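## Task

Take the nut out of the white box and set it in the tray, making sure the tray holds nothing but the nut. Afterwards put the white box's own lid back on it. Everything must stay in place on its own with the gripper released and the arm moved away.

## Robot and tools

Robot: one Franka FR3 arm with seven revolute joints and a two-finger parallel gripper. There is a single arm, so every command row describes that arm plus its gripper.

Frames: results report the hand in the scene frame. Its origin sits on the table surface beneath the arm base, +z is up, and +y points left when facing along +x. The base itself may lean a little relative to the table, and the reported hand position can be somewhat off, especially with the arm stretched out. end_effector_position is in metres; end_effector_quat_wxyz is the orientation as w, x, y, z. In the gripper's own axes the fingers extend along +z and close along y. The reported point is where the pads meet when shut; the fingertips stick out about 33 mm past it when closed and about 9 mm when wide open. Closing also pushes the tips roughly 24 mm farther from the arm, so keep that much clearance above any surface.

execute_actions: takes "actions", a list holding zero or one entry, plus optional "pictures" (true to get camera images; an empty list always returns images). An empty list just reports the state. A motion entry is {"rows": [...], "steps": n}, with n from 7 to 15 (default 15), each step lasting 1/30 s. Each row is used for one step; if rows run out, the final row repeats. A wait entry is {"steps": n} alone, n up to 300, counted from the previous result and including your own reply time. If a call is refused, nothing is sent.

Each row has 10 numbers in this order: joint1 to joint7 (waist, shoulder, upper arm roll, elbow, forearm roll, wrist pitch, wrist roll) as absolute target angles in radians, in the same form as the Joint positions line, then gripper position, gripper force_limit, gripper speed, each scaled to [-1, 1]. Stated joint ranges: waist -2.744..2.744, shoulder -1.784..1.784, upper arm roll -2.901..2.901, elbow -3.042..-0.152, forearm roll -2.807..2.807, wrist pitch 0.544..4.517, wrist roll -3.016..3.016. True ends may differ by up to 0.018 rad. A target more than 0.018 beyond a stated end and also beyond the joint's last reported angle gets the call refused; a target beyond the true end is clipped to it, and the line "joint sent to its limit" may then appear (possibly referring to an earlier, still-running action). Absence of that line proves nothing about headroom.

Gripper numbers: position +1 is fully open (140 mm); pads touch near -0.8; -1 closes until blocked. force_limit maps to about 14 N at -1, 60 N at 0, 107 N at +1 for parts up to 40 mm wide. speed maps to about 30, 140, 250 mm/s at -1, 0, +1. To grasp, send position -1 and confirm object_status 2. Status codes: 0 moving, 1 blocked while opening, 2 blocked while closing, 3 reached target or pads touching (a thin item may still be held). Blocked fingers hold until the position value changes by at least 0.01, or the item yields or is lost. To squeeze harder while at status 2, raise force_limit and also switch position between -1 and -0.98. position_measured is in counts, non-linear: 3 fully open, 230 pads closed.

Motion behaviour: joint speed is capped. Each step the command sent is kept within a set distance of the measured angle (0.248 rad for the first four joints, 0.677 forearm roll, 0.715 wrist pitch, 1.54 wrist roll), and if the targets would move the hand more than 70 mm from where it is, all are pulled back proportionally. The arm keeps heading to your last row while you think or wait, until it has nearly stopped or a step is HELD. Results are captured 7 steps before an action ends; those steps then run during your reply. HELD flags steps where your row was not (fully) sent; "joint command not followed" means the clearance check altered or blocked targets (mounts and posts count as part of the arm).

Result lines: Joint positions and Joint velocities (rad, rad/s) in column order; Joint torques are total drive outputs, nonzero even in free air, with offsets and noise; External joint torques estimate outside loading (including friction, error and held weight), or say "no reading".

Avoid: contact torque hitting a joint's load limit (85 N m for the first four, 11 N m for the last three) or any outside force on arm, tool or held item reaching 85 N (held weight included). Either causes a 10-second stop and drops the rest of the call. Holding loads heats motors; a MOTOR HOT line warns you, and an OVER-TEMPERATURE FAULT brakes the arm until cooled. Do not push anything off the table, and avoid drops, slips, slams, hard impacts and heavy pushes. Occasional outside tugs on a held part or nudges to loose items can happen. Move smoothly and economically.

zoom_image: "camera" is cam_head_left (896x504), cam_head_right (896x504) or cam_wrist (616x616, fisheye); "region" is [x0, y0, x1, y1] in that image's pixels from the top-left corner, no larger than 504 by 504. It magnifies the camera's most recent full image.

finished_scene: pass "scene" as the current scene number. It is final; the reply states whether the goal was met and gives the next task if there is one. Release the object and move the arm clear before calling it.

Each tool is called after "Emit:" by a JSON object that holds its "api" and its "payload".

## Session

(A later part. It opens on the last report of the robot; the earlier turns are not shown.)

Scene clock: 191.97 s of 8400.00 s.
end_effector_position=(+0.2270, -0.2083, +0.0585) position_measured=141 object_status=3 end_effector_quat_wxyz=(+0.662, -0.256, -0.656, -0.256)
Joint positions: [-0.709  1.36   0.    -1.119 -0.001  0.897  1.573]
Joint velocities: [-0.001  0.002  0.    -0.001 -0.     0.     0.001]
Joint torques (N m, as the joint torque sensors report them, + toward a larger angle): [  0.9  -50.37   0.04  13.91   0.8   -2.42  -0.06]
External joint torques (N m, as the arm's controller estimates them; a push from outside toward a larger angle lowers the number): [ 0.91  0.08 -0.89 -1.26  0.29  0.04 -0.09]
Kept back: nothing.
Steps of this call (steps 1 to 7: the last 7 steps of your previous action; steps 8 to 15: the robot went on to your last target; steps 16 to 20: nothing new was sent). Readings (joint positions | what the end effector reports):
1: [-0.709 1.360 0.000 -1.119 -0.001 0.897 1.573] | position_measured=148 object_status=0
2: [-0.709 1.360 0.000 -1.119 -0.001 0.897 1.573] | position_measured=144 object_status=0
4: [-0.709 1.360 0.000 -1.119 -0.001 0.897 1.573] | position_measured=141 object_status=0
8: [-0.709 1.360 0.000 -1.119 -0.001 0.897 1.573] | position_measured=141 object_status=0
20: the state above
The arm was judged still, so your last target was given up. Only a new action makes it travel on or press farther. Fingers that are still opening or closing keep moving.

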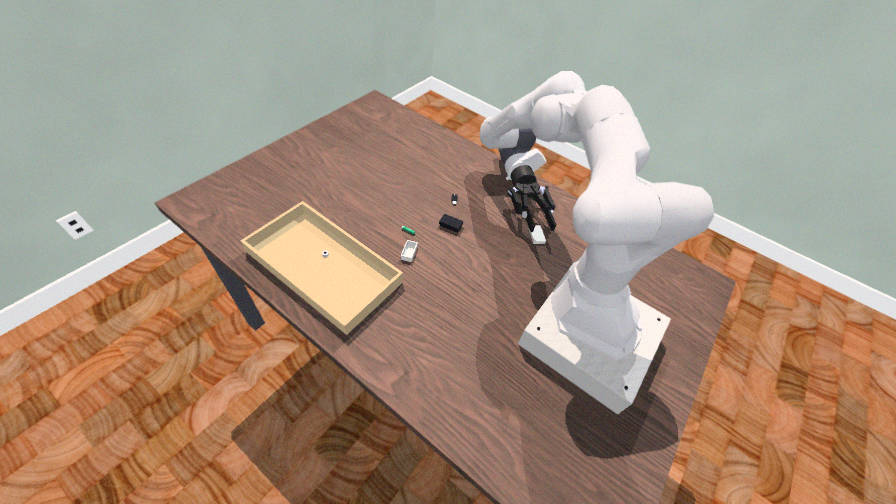

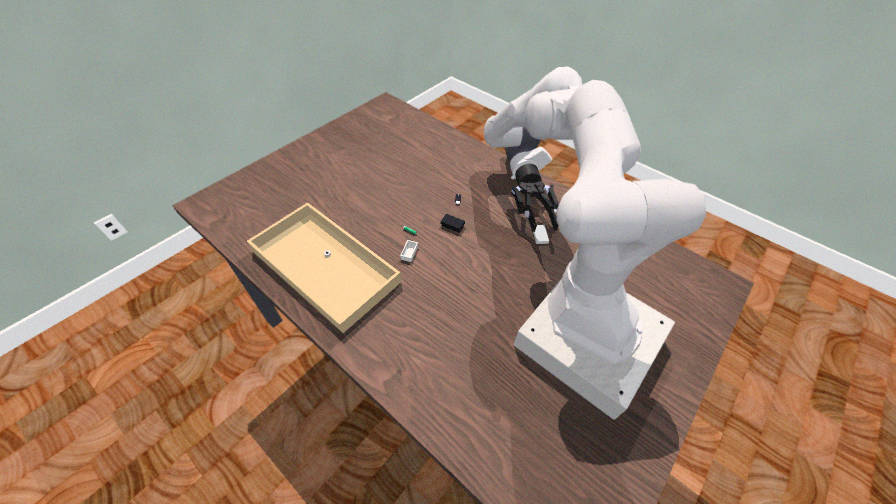

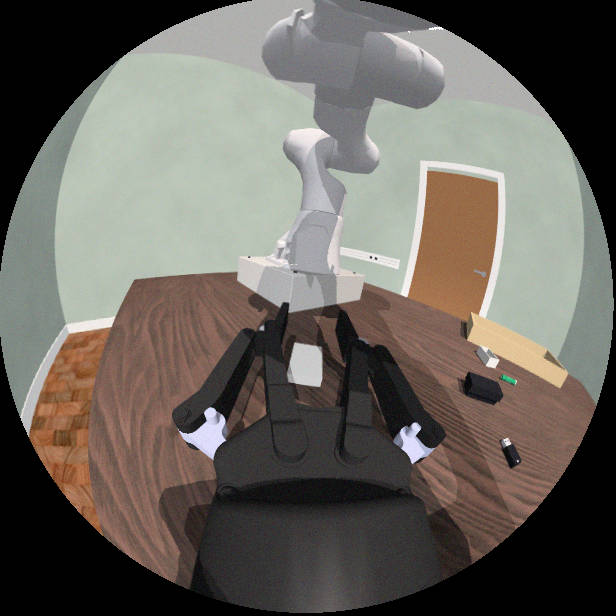

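Emit:
{"api": "execute_actions", "payload": {"actions": [{"rows":[[-0.709,1.3,0,-1.119,0,0.9,1.573,-0.05,-0.4,0],[-0.709,1.2,0,-1.108,0,0.935,1.573,-0.05,-0.4,0],[-0.709,1.1,0,-1.108,0,0.935,1.573,-0.05,-0.4,0],[-0.709,0.9,0,-1.108,0,1.0,1.573,-0.05,-0.4,0]],"steps":15}]}}

Emit:
{"api": "execute_actions", "payload": {"actions": [{"rows":[[-0.709,0.55,0,-1.6,0,1.6,1.573,-0.05,-0.4,0]],"steps":15}]}}

Emit:
{"api": "execute_actions", "payload": {"actions": [{"rows":[[-0.709,0.15,0,-2.2,0,2.2,1.573,-0.05,-0.4,0]],"steps":15}]}}

Emit:
{"api": "execute_actions", "payload": {"actions": [{"rows":[[-0.709,0.0,0,-2.6,0,2.4,1.59,-0.05,-0.4,0],[-0.709,0.02,0,-2.72,0,2.46,1.59,-0.05,-0.4,0]],"steps":15}]}}

Emit:
{"api": "execute_actions", "payload": {"actions": [{"steps":25}]}}

Emit:
{"api": "execute_actions", "payload": {"actions": [{"rows":[[-0.709,0.06,0,-2.72,0,2.5,1.59,-0.05,-0.4,0],[-0.709,0.11,0,-2.72,0,2.53,1.59,-0.05,-0.4,0]],"steps":15}]}}

Emit:
{"api": "execute_actions", "payload": {"actions": [{"steps":20}], "pictures": true}}

Scene clock: 193.10 s of 8400.00 s.
end_effector_position=(+0.2912, -0.2671, +0.1359) position_measured=135 object_status=0 end_effector_quat_wxyz=(-0.555, +0.293, +0.749, +0.214)
Joint positions: [-0.709  1.101  0.    -1.121 -0.001  0.945  1.573]
Joint velocities: [-0.001 -1.319  0.001  0.098  0.     0.171 -0.001]
Joint torques (N m, as the joint torque sensors report them, + toward a larger angle): [  0.82 -47.31  -0.12  16.51   0.89  -1.32   0.03]
External joint torques (N m, as the arm's controller estimates them; a push from outside toward a larger angle lowers the number): [ 0.78  0.24 -1.01  0.06  0.26  0.47  0.  ]
Steps of this call (steps 1 to 26: nothing new was sent; steps 27 to 34: the first 8 steps of this action). Readings (joint positions | what the end effector reports):
27: [-0.709 1.355 0.000 -1.123 -0.001 0.897 1.573] | position_measured=141 object_status=0
28: [-0.709 1.339 0.000 -1.127 -0.001 0.902 1.573] | position_measured=137 object_status=0
30: [-0.709 1.273 0.000 -1.130 -0.001 0.914 1.573] | position_measured=135 object_status=0
34: the state above

Scene clock: 193.60 s of 8400.00 s.
end_effector_position=(+0.3590, -0.3293, +0.2114) position_measured=135 object_status=3 end_effector_quat_wxyz=(-0.302, +0.344, +0.881, +0.116)
Joint positions: [-0.709  0.565  0.    -1.518 -0.001  1.42   1.573]
Joint velocities: [-0.    -0.423 -0.001 -0.912 -0.001  1.06  -0.   ]
Joint torques (N m, as the joint torque sensors report them, + toward a larger angle): [  0.89 -33.83   0.05  14.75   1.01   1.28  -0.07]
External joint torques (N m, as the arm's controller estimates them; a push from outside toward a larger angle lowers the number): [ 1.39 -1.22  0.08 -3.25  0.44  0.74 -0.08]
Steps of this call (steps 1 to 7: the last 7 steps of your previous action; steps 8 to 15: the first 8 steps of this action). Readings (joint positions | what the end effector reports):
8: [-0.709 0.861 0.000 -1.131 -0.001 1.030 1.573] | position_measured=135 object_status=3
9: [-0.709 0.825 0.000 -1.178 -0.001 1.086 1.573] | position_measured=135 object_status=3
11: [-0.709 0.730 0.000 -1.291 -0.001 1.208 1.573] | position_measured=135 object_status=3
15: the state above

Scene clock: 194.10 s of 8400.00 s.
end_effector_position=(+0.3748, -0.3439, +0.2058) position_measured=135 object_status=3 end_effector_quat_wxyz=(-0.107, +0.361, +0.925, +0.041)
Joint positions: [-0.709  0.194 -0.    -2.031 -0.001  1.992  1.573]
Joint velocities: [-0.001 -1.141  0.    -1.868 -0.     1.27   0.001]
Joint torques (N m, as the joint torque sensors report them, + toward a larger angle): [ 0.84 -6.26 -1.02 10.77  0.95  1.8  -0.11]
External joint torques (N m, as the arm's controller estimates them; a push from outside toward a larger angle lowers the number): [ 1.23 -2.6  -0.76 -1.66  0.49  0.82 -0.11]
Steps of this call (steps 1 to 7: the last 7 steps of your previous action; steps 8 to 15: the first 8 steps of this action). Readings (joint positions | what the end effector reports):
8: [-0.709 0.535 0.000 -1.627 -0.001 1.598 1.573] | position_measured=135 object_status=3
9: [-0.709 0.503 0.000 -1.669 -0.001 1.650 1.573] | position_measured=135 object_status=3
11: [-0.709 0.420 0.000 -1.764 -0.001 1.761 1.573] | position_measured=135 object_status=3
15: the state above

Scene clock: 194.60 s of 8400.00 s.
end_effector_position=(+0.2460, -0.2258, +0.0897) position_measured=135 object_status=3 end_effector_quat_wxyz=(-0.135, +0.363, +0.920, +0.051)
Joint positions: [-0.709  0.029 -0.    -2.635 -0.     2.371  1.58 ]
Joint velocities: [ 0.001 -0.001  0.001 -1.207 -0.     0.453  0.023]
Joint torques (N m, as the joint torque sensors report them, + toward a larger angle): [  1.02 -30.59   0.06  23.7    0.53   3.73   0.16]
External joint torques (N m, as the arm's controller estimates them; a push from outside toward a larger angle lowers the number): [ 1.13 -0.77  0.14 -2.91  0.03  0.54  0.15]
Steps of this call (steps 1 to 7: the last 7 steps of your previous action; steps 8 to 15: the first 8 steps of this action). Readings (joint positions | what the end effector reports):
8: [-0.709 0.126 -0.000 -2.245 -0.000 2.190 1.574] | position_measured=135 object_status=3
9: [-0.709 0.082 -0.000 -2.321 -0.000 2.236 1.576] | position_measured=135 object_status=3
11: [-0.709 0.039 -0.000 -2.448 -0.000 2.302 1.578] | position_measured=135 object_status=3
15: the state above

Scene clock: 195.43 s of 8400.00 s.
end_effector_position=(+0.2292, -0.2105, +0.0722) position_measured=135 object_status=3 end_effector_quat_wxyz=(-0.130, +0.366, +0.920, +0.049)
Joint positions: [-0.709  0.022 -0.    -2.718 -0.     2.457  1.586]
Joint velocities: [-0.    -0.001  0.    -0.001 -0.001  0.004  0.001]
Joint torques (N m, as the joint torque sensors report them, + toward a larger angle): [  1.03 -24.12  -0.53  12.87   0.46   2.11   0.13]
External joint torques (N m, as the arm's controller estimates them; a push from outside toward a larger angle lowers the number): [ 1.11 -0.35 -0.48 -2.48  0.13  0.46  0.13]
Kept back: nothing.
Steps of this call (steps 1 to 7: the last 7 steps of your previous action; steps 8 to 25: the robot went on to your last target). Readings (joint positions | what the end effector reports):
1: [-0.709 0.029 -0.000 -2.668 -0.000 2.384 1.581] | position_measured=135 object_status=3
2: [-0.709 0.029 -0.000 -2.690 -0.000 2.395 1.581] | position_measured=135 object_status=3
4: [-0.709 0.028 -0.000 -2.710 -0.000 2.413 1.582] | position_measured=135 object_status=3
8: [-0.709 0.023 -0.000 -2.717 -0.000 2.437 1.584] | position_measured=135 object_status=3
25: the state above

Scene clock: 195.70 s of 8400.00 s.
end_effector_position=(+0.2187, -0.2008, +0.0449) position_measured=135 object_status=3 end_effector_quat_wxyz=(-0.147, +0.366, +0.917, +0.055)
Joint positions: [-0.709  0.107 -0.    -2.721 -0.     2.51   1.587]
Joint velocities: [-0.     0.038 -0.     0.003 -0.     0.1   -0.   ]
Joint torques (N m, as the joint torque sensors report them, + toward a larger angle): [  1.28 -24.46   0.59  13.24   0.27   2.21   0.11]
External joint torques (N m, as the arm's controller estimates them; a push from outside toward a larger angle lowers the number): [ 1.3   2.1   0.5  -1.58  0.02  0.54  0.1 ]
Steps of this call (steps 1 to 8: the first 8 steps of this action). Readings (joint positions | what the end effector reports):
1: [-0.709 0.026 -0.000 -2.717 -0.000 2.463 1.586] | position_measured=135 object_status=3
2: [-0.709 0.043 -0.000 -2.715 -0.000 2.475 1.586] | position_measured=135 object_status=3
4: [-0.709 0.082 -0.000 -2.717 -0.000 2.493 1.586] | position_measured=135 object_status=3
8: the state above

Scene clock: 196.37 s of 8400.00 s.
end_effector_position=(+0.2226, -0.2044, +0.0444) position_measured=135 object_status=3 end_effector_quat_wxyz=(-0.139, +0.366, +0.919, +0.052)
Joint positions: [-0.709  0.108 -0.    -2.721 -0.     2.527  1.587]
Joint velocities: [-0.    -0.     0.     0.     0.     0.002  0.001]
Joint torques (N m, as the joint torque sensors report them, + toward a larger angle): [ -0.03 -23.88   0.57  13.33   0.48   1.91   0.12]
External joint torques (N m, as the arm's controller estimates them; a push from outside toward a larger angle lowers the number): [ 0.    1.23  0.5  -0.38  0.23  0.33  0.11]
Kept back: nothing.
Steps of this call (steps 1 to 7: the last 7 steps of your previous action; steps 8 to 20: the robot went on to your last target). Readings (joint positions | what the end effector reports):
1: [-0.709 0.108 -0.000 -2.721 -0.000 2.513 1.587] | position_measured=135 object_status=3
2: [-0.709 0.108 -0.000 -2.721 -0.000 2.516 1.587] | position_measured=135 object_status=3
4: [-0.709 0.108 -0.000 -2.721 -0.000 2.520 1.587] | position_measured=135 object_status=3
8: [-0.709 0.108 -0.000 -2.721 -0.000 2.524 1.587] | position_measured=135 object_status=3
20: the state above

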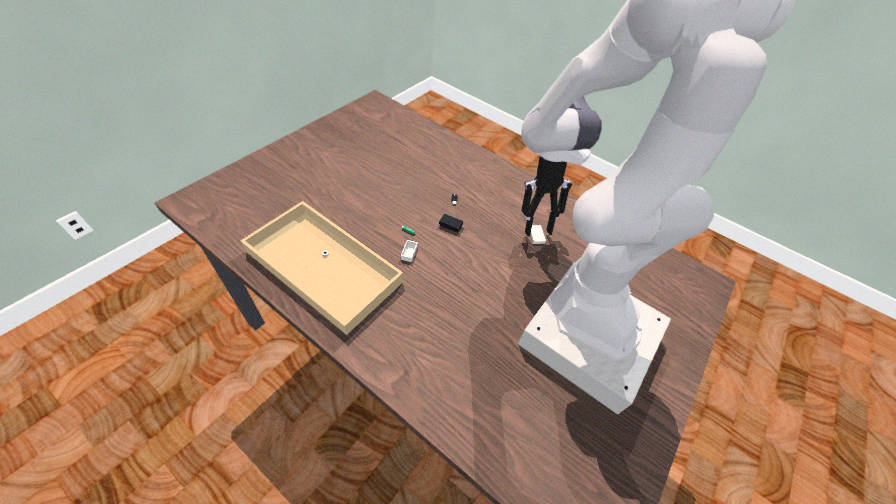

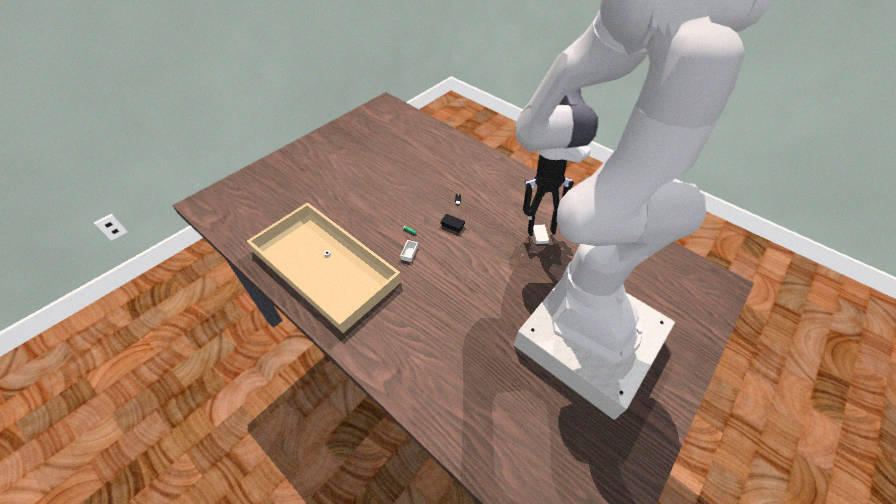

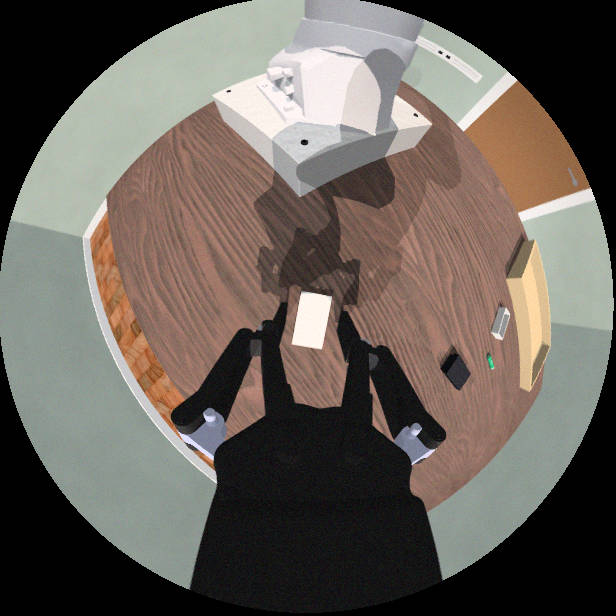

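Emit:
{"api": "execute_actions", "payload": {"actions": [{"rows":[[-0.709,0.128,0,-2.72,0,2.55,1.62,-0.05,-0.4,0],[-0.709,0.148,0,-2.72,0,2.57,1.62,-0.05,-0.4,0]],"steps":15}]}}

Emit:
{"api": "execute_actions", "payload": {"actions": [{"steps":25}]}}

Emit:
{"api": "execute_actions", "payload": {"actions": [{"rows":[[-0.709,0.148,0,-2.72,0,2.57,1.62,-1,-0.4,-0.4]],"steps":15}]}}

Emit:
{"api": "execute_actions", "payload": {"actions": [{"steps":15}]}}

Emit:
{"api": "execute_actions", "payload": {"actions": [{"rows":[[-0.709,0.13,0,-2.71,0,2.54,1.6,-1,-0.4,-0.4],[-0.709,0.11,0,-2.68,0,2.5,1.6,-1,-0.4,-0.4],[-0.709,0.11,0,-2.63,0,2.46,1.6,-1,-0.4,-0.4],[-0.709,0.14,0,-2.56,0,2.42,1.6,-1,-0.4,-0.4],[-0.709,0.18,0,-2.49,0,2.39,1.58,-1,-0.4,-0.4],[-0.709,0.23,0,-2.41,0,2.36,1.58,-1,-0.4,-0.4],[-0.709,0.28,0,-2.34,0,2.33,1.57,-1,-0.4,-0.4],[-0.709,0.31,0,-2.316,0,2.33,1.57,-1,-0.4,-0.4]],"steps":15}]}}

Emit:
{"api": "execute_actions", "payload": {"actions": [{"steps":15}]}}

Emit:
{"api": "execute_actions", "payload": {"actions": [{"rows":[[-0.709,0.34,0,-2.316,0,2.37,1.57,-1,-0.4,-0.4],[-0.709,0.36,0,-2.316,0,2.39,1.57,-1,-0.4,-0.4],[-0.709,0.375,0,-2.316,0,2.395,1.57,-1,-0.4,-0.4]],"steps":15}]}}

Emit:
{"api": "execute_actions", "payload": {"actions": [{"steps":18}], "pictures": true}}

Scene clock: 197.33 s of 8400.00 s.
end_effector_position=(+0.2203, -0.2023, +0.0329) position_measured=135 object_status=3 end_effector_quat_wxyz=(-0.143, +0.374, +0.915, +0.052)
Joint positions: [-0.709  0.146 -0.    -2.72  -0.     2.558  1.604]
Joint velocities: [-0.     0.014 -0.001  0.     0.001  0.058  0.042]
Joint torques (N m, as the joint torque sensors report them, + toward a larger angle): [  1.06 -24.61  -0.3   11.96   0.39   2.04   0.14]
External joint torques (N m, as the arm's controller estimates them; a push from outside toward a larger angle lowers the number): [ 1.07  1.59 -0.43 -1.44  0.16  0.43  0.13]
Steps of this call (steps 1 to 15: the robot went on to your last target; steps 16 to 21: nothing new was sent; steps 22 to 29: the first 8 steps of this action). Readings (joint positions | what the end effector reports):
22: [-0.709 0.111 -0.000 -2.720 -0.000 2.531 1.589] | position_measured=135 object_status=3
23: [-0.709 0.118 -0.000 -2.719 -0.000 2.537 1.592] | position_measured=135 object_status=3
25: [-0.709 0.135 -0.000 -2.719 -0.000 2.547 1.597] | position_measured=135 object_status=3
29: the state above

Scene clock: 198.17 s of 8400.00 s.
end_effector_position=(+0.2225, -0.2043, +0.0327) position_measured=135 object_status=3 end_effector_quat_wxyz=(-0.139, +0.380, +0.913, +0.050)
Joint positions: [-0.709  0.146 -0.    -2.72  -0.     2.567  1.616]
Joint velocities: [ 0.001  0.001  0.001 -0.     0.    -0.     0.003]
Joint torques (N m, as the joint torque sensors report them, + toward a larger angle): [  0.69 -24.3   -0.21  11.6    0.4    2.01   0.  ]
External joint torques (N m, as the arm's controller estimates them; a push from outside toward a larger angle lowers the number): [ 0.67  1.26 -0.37 -1.38  0.18  0.43 -0.01]
Kept back: nothing.
Steps of this call (steps 1 to 7: the last 7 steps of your previous action; steps 8 to 25: the robot went on to your last target). Readings (joint positions | what the end effector reports):
1: [-0.709 0.146 -0.000 -2.720 -0.000 2.559 1.605] | position_measured=135 object_status=3
2: [-0.709 0.146 -0.000 -2.720 -0.000 2.561 1.606] | position_measured=135 object_status=3
4: [-0.709 0.146 -0.000 -2.720 -0.000 2.563 1.608] | position_measured=135 object_status=3
8: [-0.709 0.146 -0.000 -2.720 -0.000 2.566 1.611] | position_measured=135 object_status=3
25: the state above

Scene clock: 198.43 s of 8400.00 s.
end_effector_position=(+0.2241, -0.2038, +0.0333) position_measured=170 object_status=0 end_effector_quat_wxyz=(-0.138, +0.378, +0.914, +0.049)
Joint positions: [-0.708  0.145  0.002 -2.72   0.     2.568  1.616]
Joint velocities: [ 0.018 -0.017  0.019  0.002 -0.    -0.005  0.   ]
Joint torques (N m, as the joint torque sensors report them, + toward a larger angle): [ -0.73 -22.1   -2.35  10.69   0.21   1.98   0.2 ]
External joint torques (N m, as the arm's controller estimates them; a push from outside toward a larger angle lowers the number): [-0.31  3.3  -2.16 -2.31 -0.13  0.31  0.19]
Steps of this call (steps 1 to 8: the first 8 steps of this action). Readings (joint positions | what the end effector reports):
1: [-0.709 0.146 -0.000 -2.720 -0.000 2.567 1.616] | position_measured=135 object_status=0
2: [-0.709 0.146 -0.000 -2.720 -0.000 2.568 1.616] | position_measured=139 object_status=0
4: [-0.709 0.147 -0.000 -2.720 -0.000 2.568 1.616] | position_measured=150 object_status=0
8: the state above

Scene clock: 198.93 s of 8400.00 s.
end_effector_position=(+0.2243, -0.2037, +0.0334) position_measured=178 object_status=2 end_effector_quat_wxyz=(-0.138, +0.378, +0.914, +0.049)
Joint positions: [-0.707  0.144  0.003 -2.72   0.     2.567  1.616]
Joint velocities: [-0.    -0.     0.001  0.    -0.002  0.001 -0.001]
Joint torques (N m, as the joint torque sensors report them, + toward a larger angle): [  0.13 -23.1   -1.64  11.9    0.16   2.22   0.14]
External joint torques (N m, as the arm's controller estimates them; a push from outside toward a larger angle lowers the number): [ 0.17  2.6  -1.74 -1.25 -0.07  0.61  0.13]
Kept back: nothing.
Steps of this call (steps 1 to 7: the last 7 steps of your previous action; steps 8 to 15: the robot went on to your last target). Readings (joint positions | what the end effector reports):
1: [-0.707 0.144 0.003 -2.720 0.000 2.567 1.616] | position_measured=176 object_status=0
2: [-0.707 0.144 0.003 -2.720 0.000 2.567 1.616] | position_measured=178 object_status=0
4: [-0.707 0.144 0.003 -2.720 0.000 2.567 1.616] | position_measured=178 object_status=0
8: [-0.707 0.144 0.003 -2.720 0.000 2.567 1.616] | position_measured=178 object_status=2
15: the state above
The arm was judged still, so your last target was given up. Only a new action makes it travel on or press farther. Fingers that are still opening or closing keep moving.

Scene clock: 199.20 s of 8400.00 s.
end_effector_position=(+0.3100, -0.2822, +0.0685) position_measured=178 object_status=2 end_effector_quat_wxyz=(-0.104, +0.373, +0.921, +0.038)
Joint positions: [-0.707  0.227  0.001 -2.426  0.     2.428  1.6  ]
Joint velocities: [ 0.001  0.931 -0.008  1.616 -0.001 -0.464 -0.089]
Joint torques (N m, as the joint torque sensors report them, + toward a larger angle): [ -0.28 -26.78  -1.22   2.98   0.4   -1.44  -0.28]
External joint torques (N m, as the arm's controller estimates them; a push from outside toward a larger angle lowers the number): [-0.4   1.85 -1.69  1.64  0.23 -0.6  -0.3 ]
Steps of this call (steps 1 to 8: the first 8 steps of this action). Readings (joint positions | what the end effector reports):
1: [-0.707 0.142 0.003 -2.719 0.000 2.563 1.615] | position_measured=178 object_status=2
2: [-0.707 0.138 0.002 -2.713 0.000 2.552 1.614] | position_measured=178 object_status=2
4: [-0.707 0.133 0.002 -2.662 0.000 2.513 1.612] | position_measured=178 object_status=2
8: the state above

Scene clock: 199.70 s of 8400.00 s.
end_effector_position=(+0.3170, -0.2890, +0.0619) position_measured=178 object_status=2 end_effector_quat_wxyz=(-0.133, +0.361, +0.921, +0.051)
Joint positions: [-0.707  0.308  0.001 -2.318  0.     2.338  1.578]
Joint velocities: [-0.     0.002 -0.001  0.004 -0.    -0.031 -0.016]
Joint torques (N m, as the joint torque sensors report them, + toward a larger angle): [  0.21 -32.84  -0.69  17.62   0.37   1.28  -0.15]
External joint torques (N m, as the arm's controller estimates them; a push from outside toward a larger angle lowers the number): [ 0.28  2.11 -0.92  0.42 -0.04 -0.36 -0.16]
Kept back: nothing.
Steps of this call (steps 1 to 7: the last 7 steps of your previous action; steps 8 to 15: the robot went on to your last target). Readings (joint positions | what the end effector reports):
1: [-0.707 0.253 0.001 -2.384 0.000 2.414 1.597] | position_measured=178 object_status=2
2: [-0.707 0.271 0.001 -2.358 0.000 2.401 1.595] | position_measured=178 object_status=2
4: [-0.707 0.293 0.001 -2.333 0.000 2.380 1.591] | position_measured=178 object_status=2
8: [-0.707 0.307 0.001 -2.321 0.000 2.354 1.584] | position_measured=178 object_status=2
15: the state above

Scene clock: 199.97 s of 8400.00 s.
end_effector_position=(+0.3102, -0.2828, +0.0340) position_measured=178 object_status=2 end_effector_quat_wxyz=(-0.144, +0.359, +0.920, +0.055)
Joint positions: [-0.707  0.374  0.001 -2.317  0.     2.379  1.575]
Joint velocities: [-0.001  0.047 -0.    -0.001  0.002  0.074 -0.007]
Joint torques (N m, as the joint torque sensors report them, + toward a larger angle): [ -0.59 -37.53  -0.43  16.07   0.4    2.06  -0.17]
External joint torques (N m, as the arm's controller estimates them; a push from outside toward a larger angle lowers the number): [-0.57  1.07 -0.77 -1.77  0.02  0.3  -0.18]
Steps of this call (steps 1 to 8: the first 8 steps of this action). Readings (joint positions | what the end effector reports):
1: [-0.707 0.312 0.001 -2.317 0.000 2.342 1.578] | position_measured=178 object_status=2
2: [-0.707 0.322 0.001 -2.315 0.000 2.350 1.577] | position_measured=178 object_status=2
4: [-0.707 0.349 0.001 -2.314 0.000 2.365 1.577] | position_measured=178 object_status=2
8: the state above

Scene clock: 200.57 s of 8400.00 s.
end_effector_position=(+0.3133, -0.2856, +0.0335) position_measured=178 object_status=2 end_effector_quat_wxyz=(-0.138, +0.359, +0.922, +0.053)
Joint positions: [-0.707  0.375  0.001 -2.317  0.     2.392  1.574]
Joint velocities: [-0.002 -0.001 -0.001  0.001  0.     0.002 -0.001]
Joint torques (N m, as the joint torque sensors report them, + toward a larger angle): [  0.23 -35.09  -0.49  15.48   0.45   2.08  -0.26]
External joint torques (N m, as the arm's controller estimates them; a push from outside toward a larger angle lowers the number): [ 0.39  1.01 -0.69 -0.79  0.09  0.47 -0.27]
Kept back: nothing.
Steps of this call (steps 1 to 7: the last 7 steps of your previous action; steps 8 to 18: the robot went on to your last target). Readings (joint positions | what the end effector reports):
1: [-0.707 0.375 0.001 -2.317 0.000 2.381 1.575] | position_measured=178 object_status=2
2: [-0.707 0.375 0.001 -2.317 0.000 2.383 1.575] | position_measured=178 object_status=2
4: [-0.707 0.375 0.001 -2.317 0.000 2.386 1.575] | position_measured=178 object_status=2
8: [-0.707 0.375 0.001 -2.317 0.000 2.390 1.574] | position_measured=178 object_status=2
18: the state above

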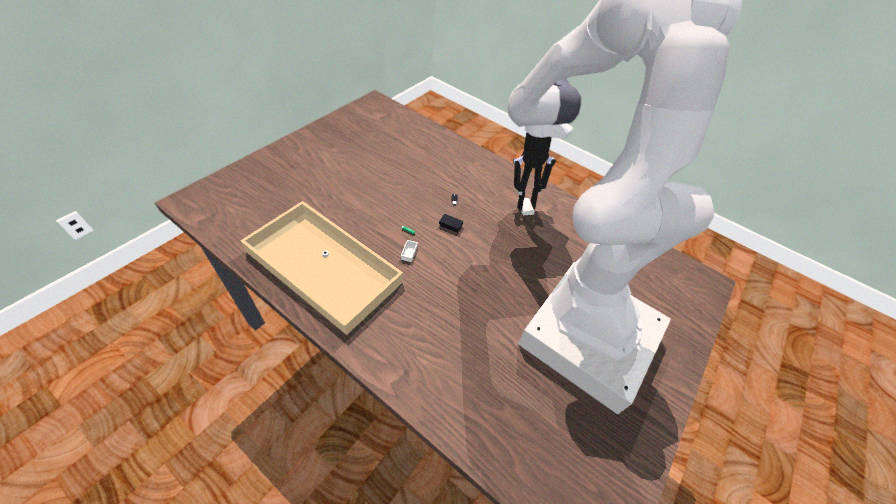

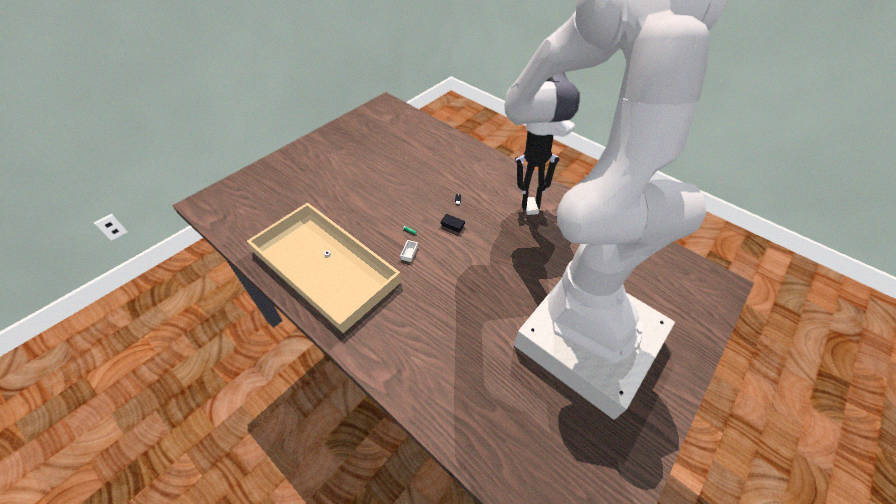

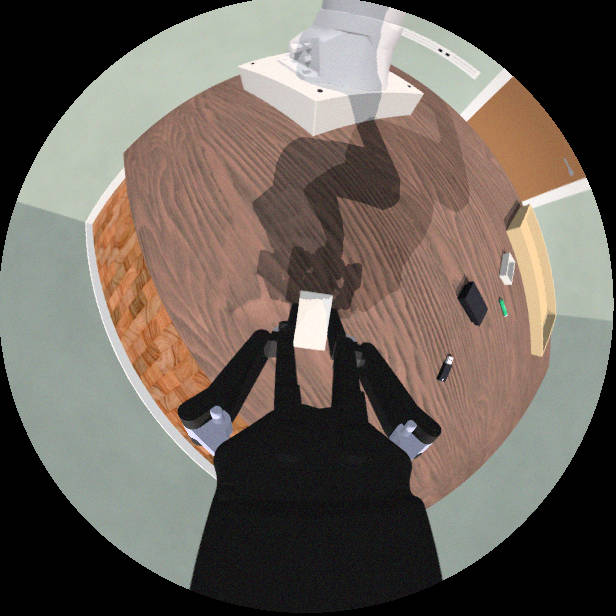

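Emit:
{"api": "execute_actions", "payload": {"actions": [{"rows":[[-0.709,0.375,0,-2.317,0,2.393,1.57,-0.1,-0.4,0]],"steps":12}]}}

Emit:
{"api": "execute_actions", "payload": {"actions": [{"rows":[[-0.709,0.35,0,-2.317,0,2.36,1.57,0.0,-0.4,0],[-0.709,0.3,0,-2.317,0,2.33,1.57,0,-0.4,0],[-0.709,0.25,0,-2.317,0,2.33,1.57,0.18,-0.4,0],[-0.709,0.18,0,-2.35,0,2.36,1.2,0.18,-0.4,0],[-0.709,0.1,0,-2.45,0,2.45,0.6,0.18,-0.4,0],[-0.709,0.05,0,-2.55,0,2.6,0,0.18,-0.4,0]],"steps":15}]}}

Emit:
{"api": "execute_actions", "payload": {"actions": [{"rows":[[-0.709,0.04,0,-2.65,0,2.7,0,0.18,-0.4,0],[-0.709,0.06,0,-2.702,0,2.78,0,0.18,-0.4,0],[-0.709,0.08,0,-2.702,0,2.782,0,0.18,-0.4,0]],"steps":15}]}}

Emit:
{"api": "execute_actions", "payload": {"actions": [{"steps":30}], "pictures": true}}

Emit:
{"api": "zoom_image", "payload": {"camera": "cam_wrist", "region": [230,220,390,380]}}

Scene clock: 201.40 s of 8400.00 s.
end_effector_position=(+0.3133, -0.2857, +0.0335) position_measured=150 object_status=0 end_effector_quat_wxyz=(-0.138, +0.359, +0.922, +0.053)
Joint positions: [-0.707  0.375  0.001 -2.317  0.     2.393  1.573]
Joint velocities: [ 0.    -0.001 -0.001 -0.    -0.     0.     0.   ]
Joint torques (N m, as the joint torque sensors report them, + toward a larger angle): [ -0.46 -35.15  -0.93  14.78   0.38   1.77  -0.31]
External joint torques (N m, as the arm's controller estimates them; a push from outside toward a larger angle lowers the number): [-0.43  0.85 -1.25 -1.43  0.02  0.15 -0.32]
Steps of this call (steps 1 to 15: the robot went on to your last target; steps 16 to 20: nothing new was sent; steps 21 to 25: the first 5 steps of this action). Readings (joint positions | what the end effector reports):
21: [-0.707 0.375 0.001 -2.317 0.000 2.393 1.573] | position_measured=178 object_status=0
22: [-0.707 0.375 0.001 -2.317 0.000 2.393 1.573] | position_measured=178 object_status=0
24: [-0.707 0.375 0.001 -2.317 0.000 2.393 1.573] | position_measured=157 object_status=0
25: the state above

Scene clock: 201.90 s of 8400.00 s.
end_effector_position=(+0.3274, -0.2986, +0.1119) position_measured=107 object_status=0 end_effector_quat_wxyz=(-0.039, +0.115, +0.992, +0.028)
Joint positions: [-0.707  0.092  0.001 -2.483  0.001  2.476  1.061]
Joint velocities: [-0.    -0.8    0.001 -0.749  0.001  0.761 -3.5  ]
Joint torques (N m, as the joint torque sensors report them, + toward a larger angle): [ -0.16 -15.09  -0.9   13.58   0.41   2.21  -0.88]
External joint torques (N m, as the arm's controller estimates them; a push from outside toward a larger angle lowers the number): [ 0.2  -2.36 -0.59 -2.21 -0.15  0.68 -0.92]
Steps of this call (steps 1 to 7: the last 7 steps of your previous action; steps 8 to 15: the first 8 steps of this action). Readings (joint positions | what the end effector reports):
8: [-0.707 0.372 0.001 -2.318 0.000 2.388 1.573] | position_measured=141 object_status=0
9: [-0.707 0.361 0.001 -2.320 0.000 2.378 1.573] | position_measured=136 object_status=0
11: [-0.707 0.301 0.001 -2.332 0.000 2.364 1.543] | position_measured=123 object_status=0
15: the state above

Scene clock: 202.40 s of 8400.00 s.
end_effector_position=(+0.2897, -0.2644, +0.0652) position_measured=107 object_status=3 end_effector_quat_wxyz=(-0.013, -0.306, +0.952, +0.021)
Joint positions: [-0.708  0.082  0.    -2.698  0.001  2.728  0.208]
Joint velocities: [-0.     0.012  0.    -0.074 -0.     0.29  -0.676]
Joint torques (N m, as the joint torque sensors report them, + toward a larger angle): [  0.54 -28.17  -0.61  16.27   0.39   3.35  -0.55]
External joint torques (N m, as the arm's controller estimates them; a push from outside toward a larger angle lowers the number): [ 0.63  0.69 -0.6  -2.06  0.07  0.49 -0.56]
Steps of this call (steps 1 to 7: the last 7 steps of your previous action; steps 8 to 15: the first 8 steps of this action). Readings (joint positions | what the end effector reports):
8: [-0.708 0.047 0.000 -2.563 0.001 2.591 0.443] | position_measured=107 object_status=3
9: [-0.708 0.042 0.000 -2.598 0.001 2.624 0.397] | position_measured=107 object_status=3
11: [-0.708 0.060 0.000 -2.657 0.001 2.674 0.320] | position_measured=107 object_status=3
15: the state above

Scene clock: 203.40 s of 8400.00 s.
end_effector_position=(+0.3012, -0.2749, +0.0690) position_measured=107 object_status=3 end_effector_quat_wxyz=(-0.000, -0.398, +0.917, -0.001)
Joint positions: [-0.708  0.081  0.    -2.7    0.001  2.779  0.011]
Joint velocities: [-0.    -0.    -0.     0.001 -0.001 -0.    -0.025]
Joint torques (N m, as the joint torque sensors report them, + toward a larger angle): [  0.14 -26.53  -0.9   13.15   0.19   2.99  -0.24]
External joint torques (N m, as the arm's controller estimates them; a push from outside toward a larger angle lowers the number): [ 0.19 -0.55 -0.92 -2.37 -0.1   0.49 -0.24]
Kept back: nothing.
Steps of this call (steps 1 to 7: the last 7 steps of your previous action; steps 8 to 30: the robot went on to your last target). Readings (joint positions | what the end effector reports):
1: [-0.708 0.082 0.000 -2.700 0.001 2.737 0.186] | position_measured=107 object_status=3
2: [-0.708 0.082 0.000 -2.700 0.001 2.744 0.167] | position_measured=107 object_status=3
4: [-0.708 0.082 0.000 -2.700 0.001 2.756 0.135] | position_measured=107 object_status=3
8: [-0.708 0.081 0.000 -2.700 0.001 2.769 0.088] | position_measured=107 object_status=3
30: the state above

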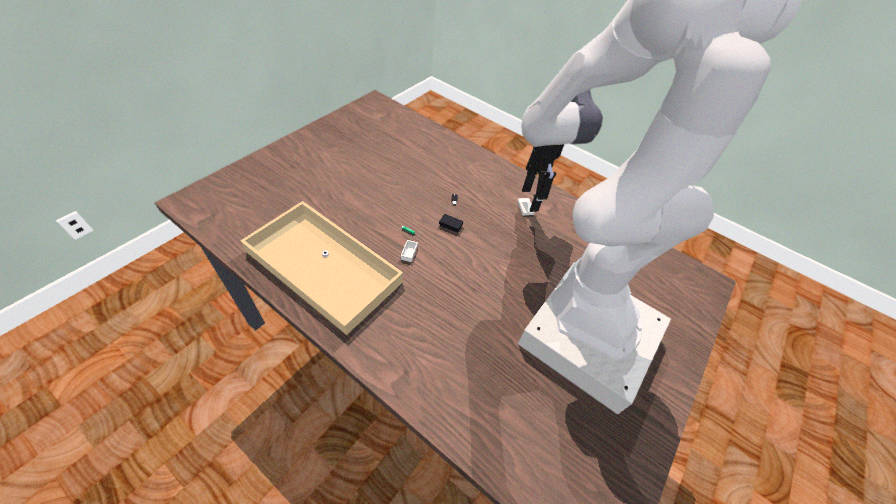

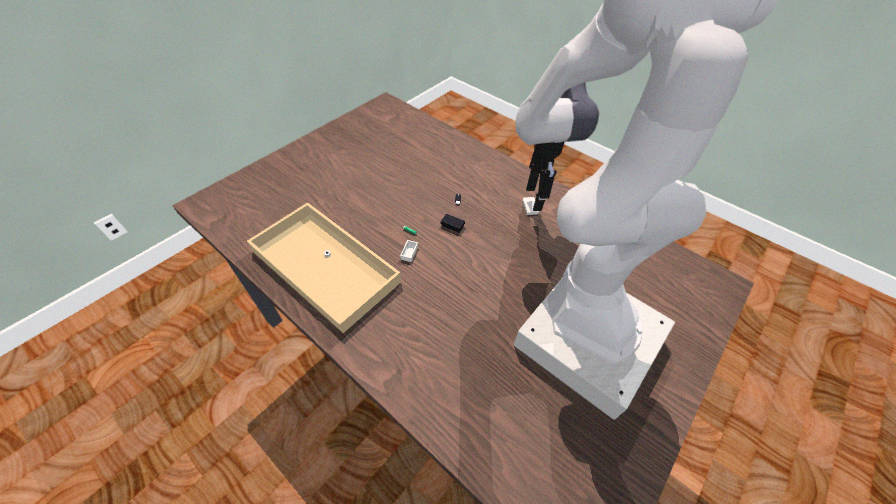

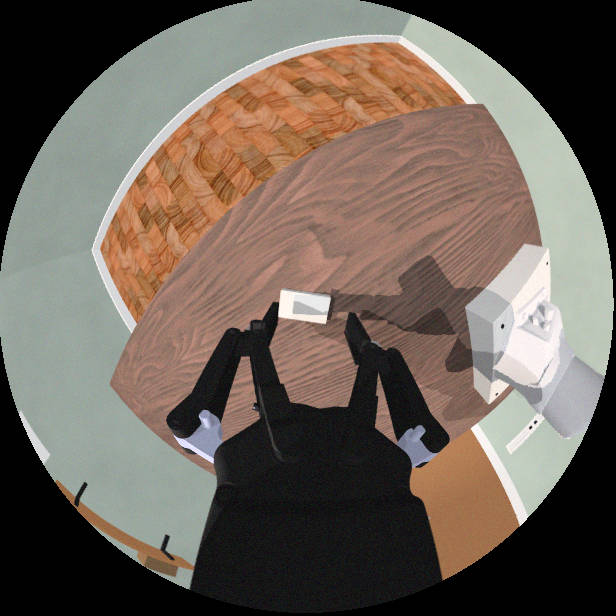

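Region (230, 220, 390, 380) of cam_wrist's 616x616 image, scaled by 3.150, with more detail than that image has.

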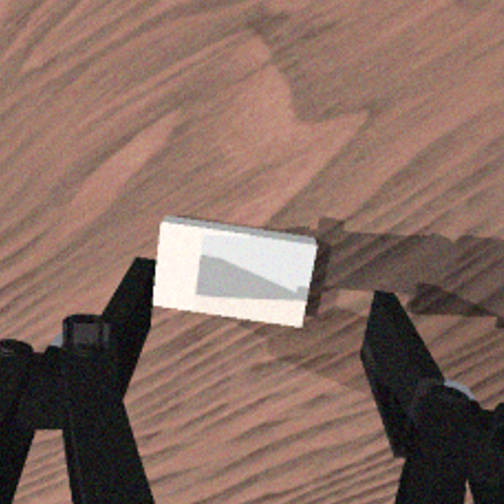

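Emit:
{"api": "execute_actions", "payload": {"actions": [{"rows":[[-0.709,0.11,0,-2.668,0,2.8,0.12,0.18,-0.4,0],[-0.709,0.14,0,-2.668,0,2.83,0.12,0.18,-0.4,0],[-0.709,0.165,0,-2.668,0,2.835,0.12,0.18,-0.4,0]],"steps":15}]}}

Emit:
{"api": "execute_actions", "payload": {"actions": [{"steps":25}], "pictures": true}}

Emit:
{"api": "zoom_image", "payload": {"camera": "cam_wrist", "region": [230,240,390,400]}}

Scene clock: 204.20 s of 8400.00 s.
end_effector_position=(+0.3033, -0.2768, +0.0478) position_measured=107 object_status=3 end_effector_quat_wxyz=(-0.003, -0.372, +0.928, +0.005)
Joint positions: [-0.708  0.161  0.    -2.672  0.001  2.819  0.069]
Joint velocities: [0.001 0.067 0.    0.006 0.    0.073 0.156]
Joint torques (N m, as the joint torque sensors report them, + toward a larger angle): [  0.01 -28.5    0.13  15.71   0.15   3.13   0.19]
External joint torques (N m, as the arm's controller estimates them; a push from outside toward a larger angle lowers the number): [ 0.    1.39 -0.03 -0.17 -0.09  0.39  0.19]
Steps of this call (steps 1 to 15: the robot went on to your last target; step 16: nothing new was sent; steps 17 to 24: the first 8 steps of this action). Readings (joint positions | what the end effector reports):
17: [-0.708 0.086 0.000 -2.695 0.001 2.781 0.014] | position_measured=107 object_status=3
18: [-0.708 0.098 0.000 -2.685 0.001 2.789 0.025] | position_measured=107 object_status=3
20: [-0.708 0.131 0.000 -2.673 0.001 2.805 0.043] | position_measured=107 object_status=3
24: the state above

Scene clock: 205.03 s of 8400.00 s.
end_effector_position=(+0.3070, -0.2802, +0.0487) position_measured=107 object_status=3 end_effector_quat_wxyz=(+0.000, -0.351, +0.936, -0.001)
Joint positions: [-0.708  0.164  0.    -2.67   0.001  2.832  0.114]
Joint velocities: [-0.001  0.    -0.    -0.001  0.001 -0.     0.011]
Joint torques (N m, as the joint torque sensors report them, + toward a larger angle): [  0.07 -26.94  -0.96  14.52   0.22   2.96   0.23]
External joint torques (N m, as the arm's controller estimates them; a push from outside toward a larger angle lowers the number): [ 0.1   0.81 -1.08 -0.02 -0.02  0.47  0.23]
Kept back: nothing.
Steps of this call (steps 1 to 7: the last 7 steps of your previous action; steps 8 to 25: the robot went on to your last target). Readings (joint positions | what the end effector reports):
1: [-0.708 0.163 0.000 -2.672 0.001 2.821 0.074] | position_measured=107 object_status=3
2: [-0.708 0.163 0.000 -2.672 0.001 2.823 0.078] | position_measured=107 object_status=3
4: [-0.708 0.164 0.000 -2.671 0.001 2.826 0.086] | position_measured=107 object_status=3
8: [-0.708 0.164 0.000 -2.670 0.001 2.830 0.097] | position_measured=107 object_status=3
25: the state above

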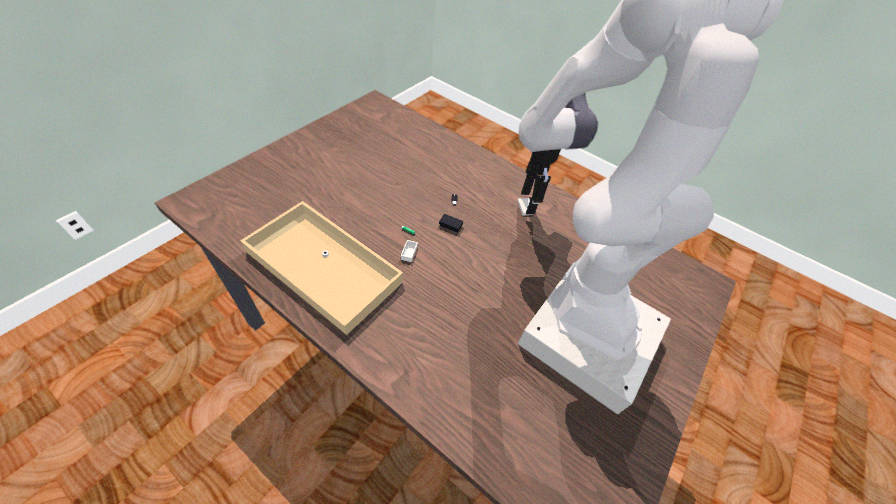

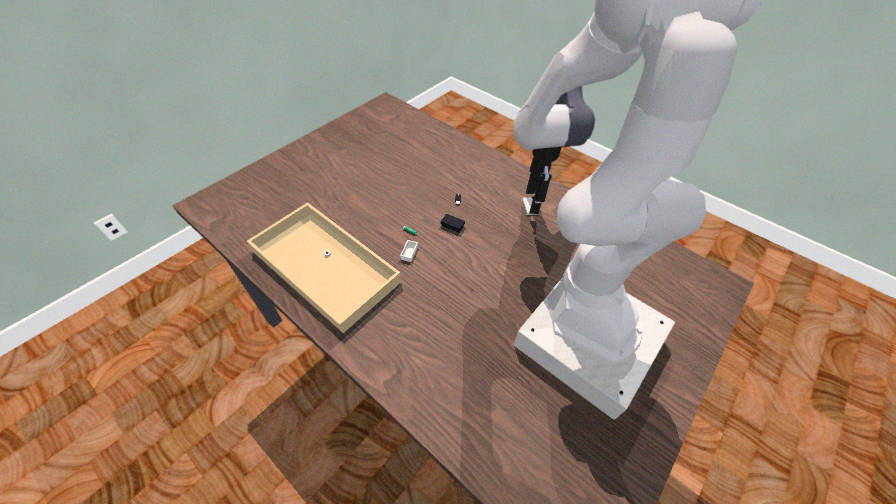

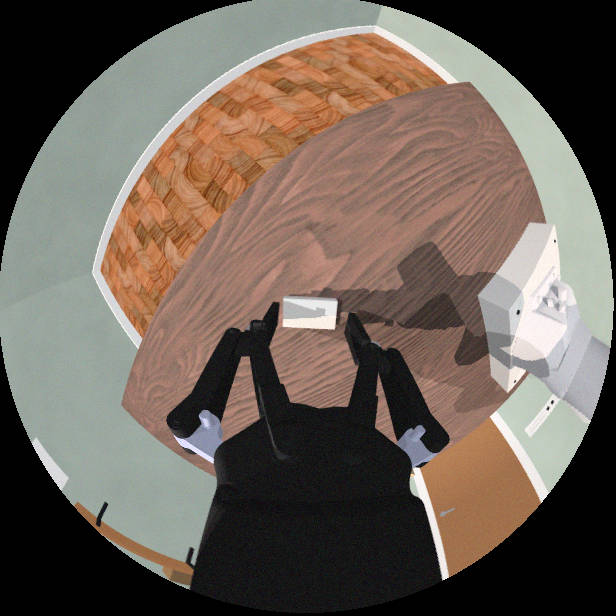

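Region (230, 240, 390, 400) of cam_wrist's 616x616 image, scaled by 3.150, with more detail than that image has.

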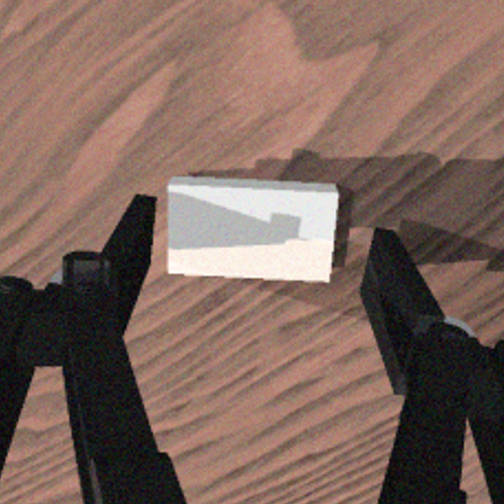

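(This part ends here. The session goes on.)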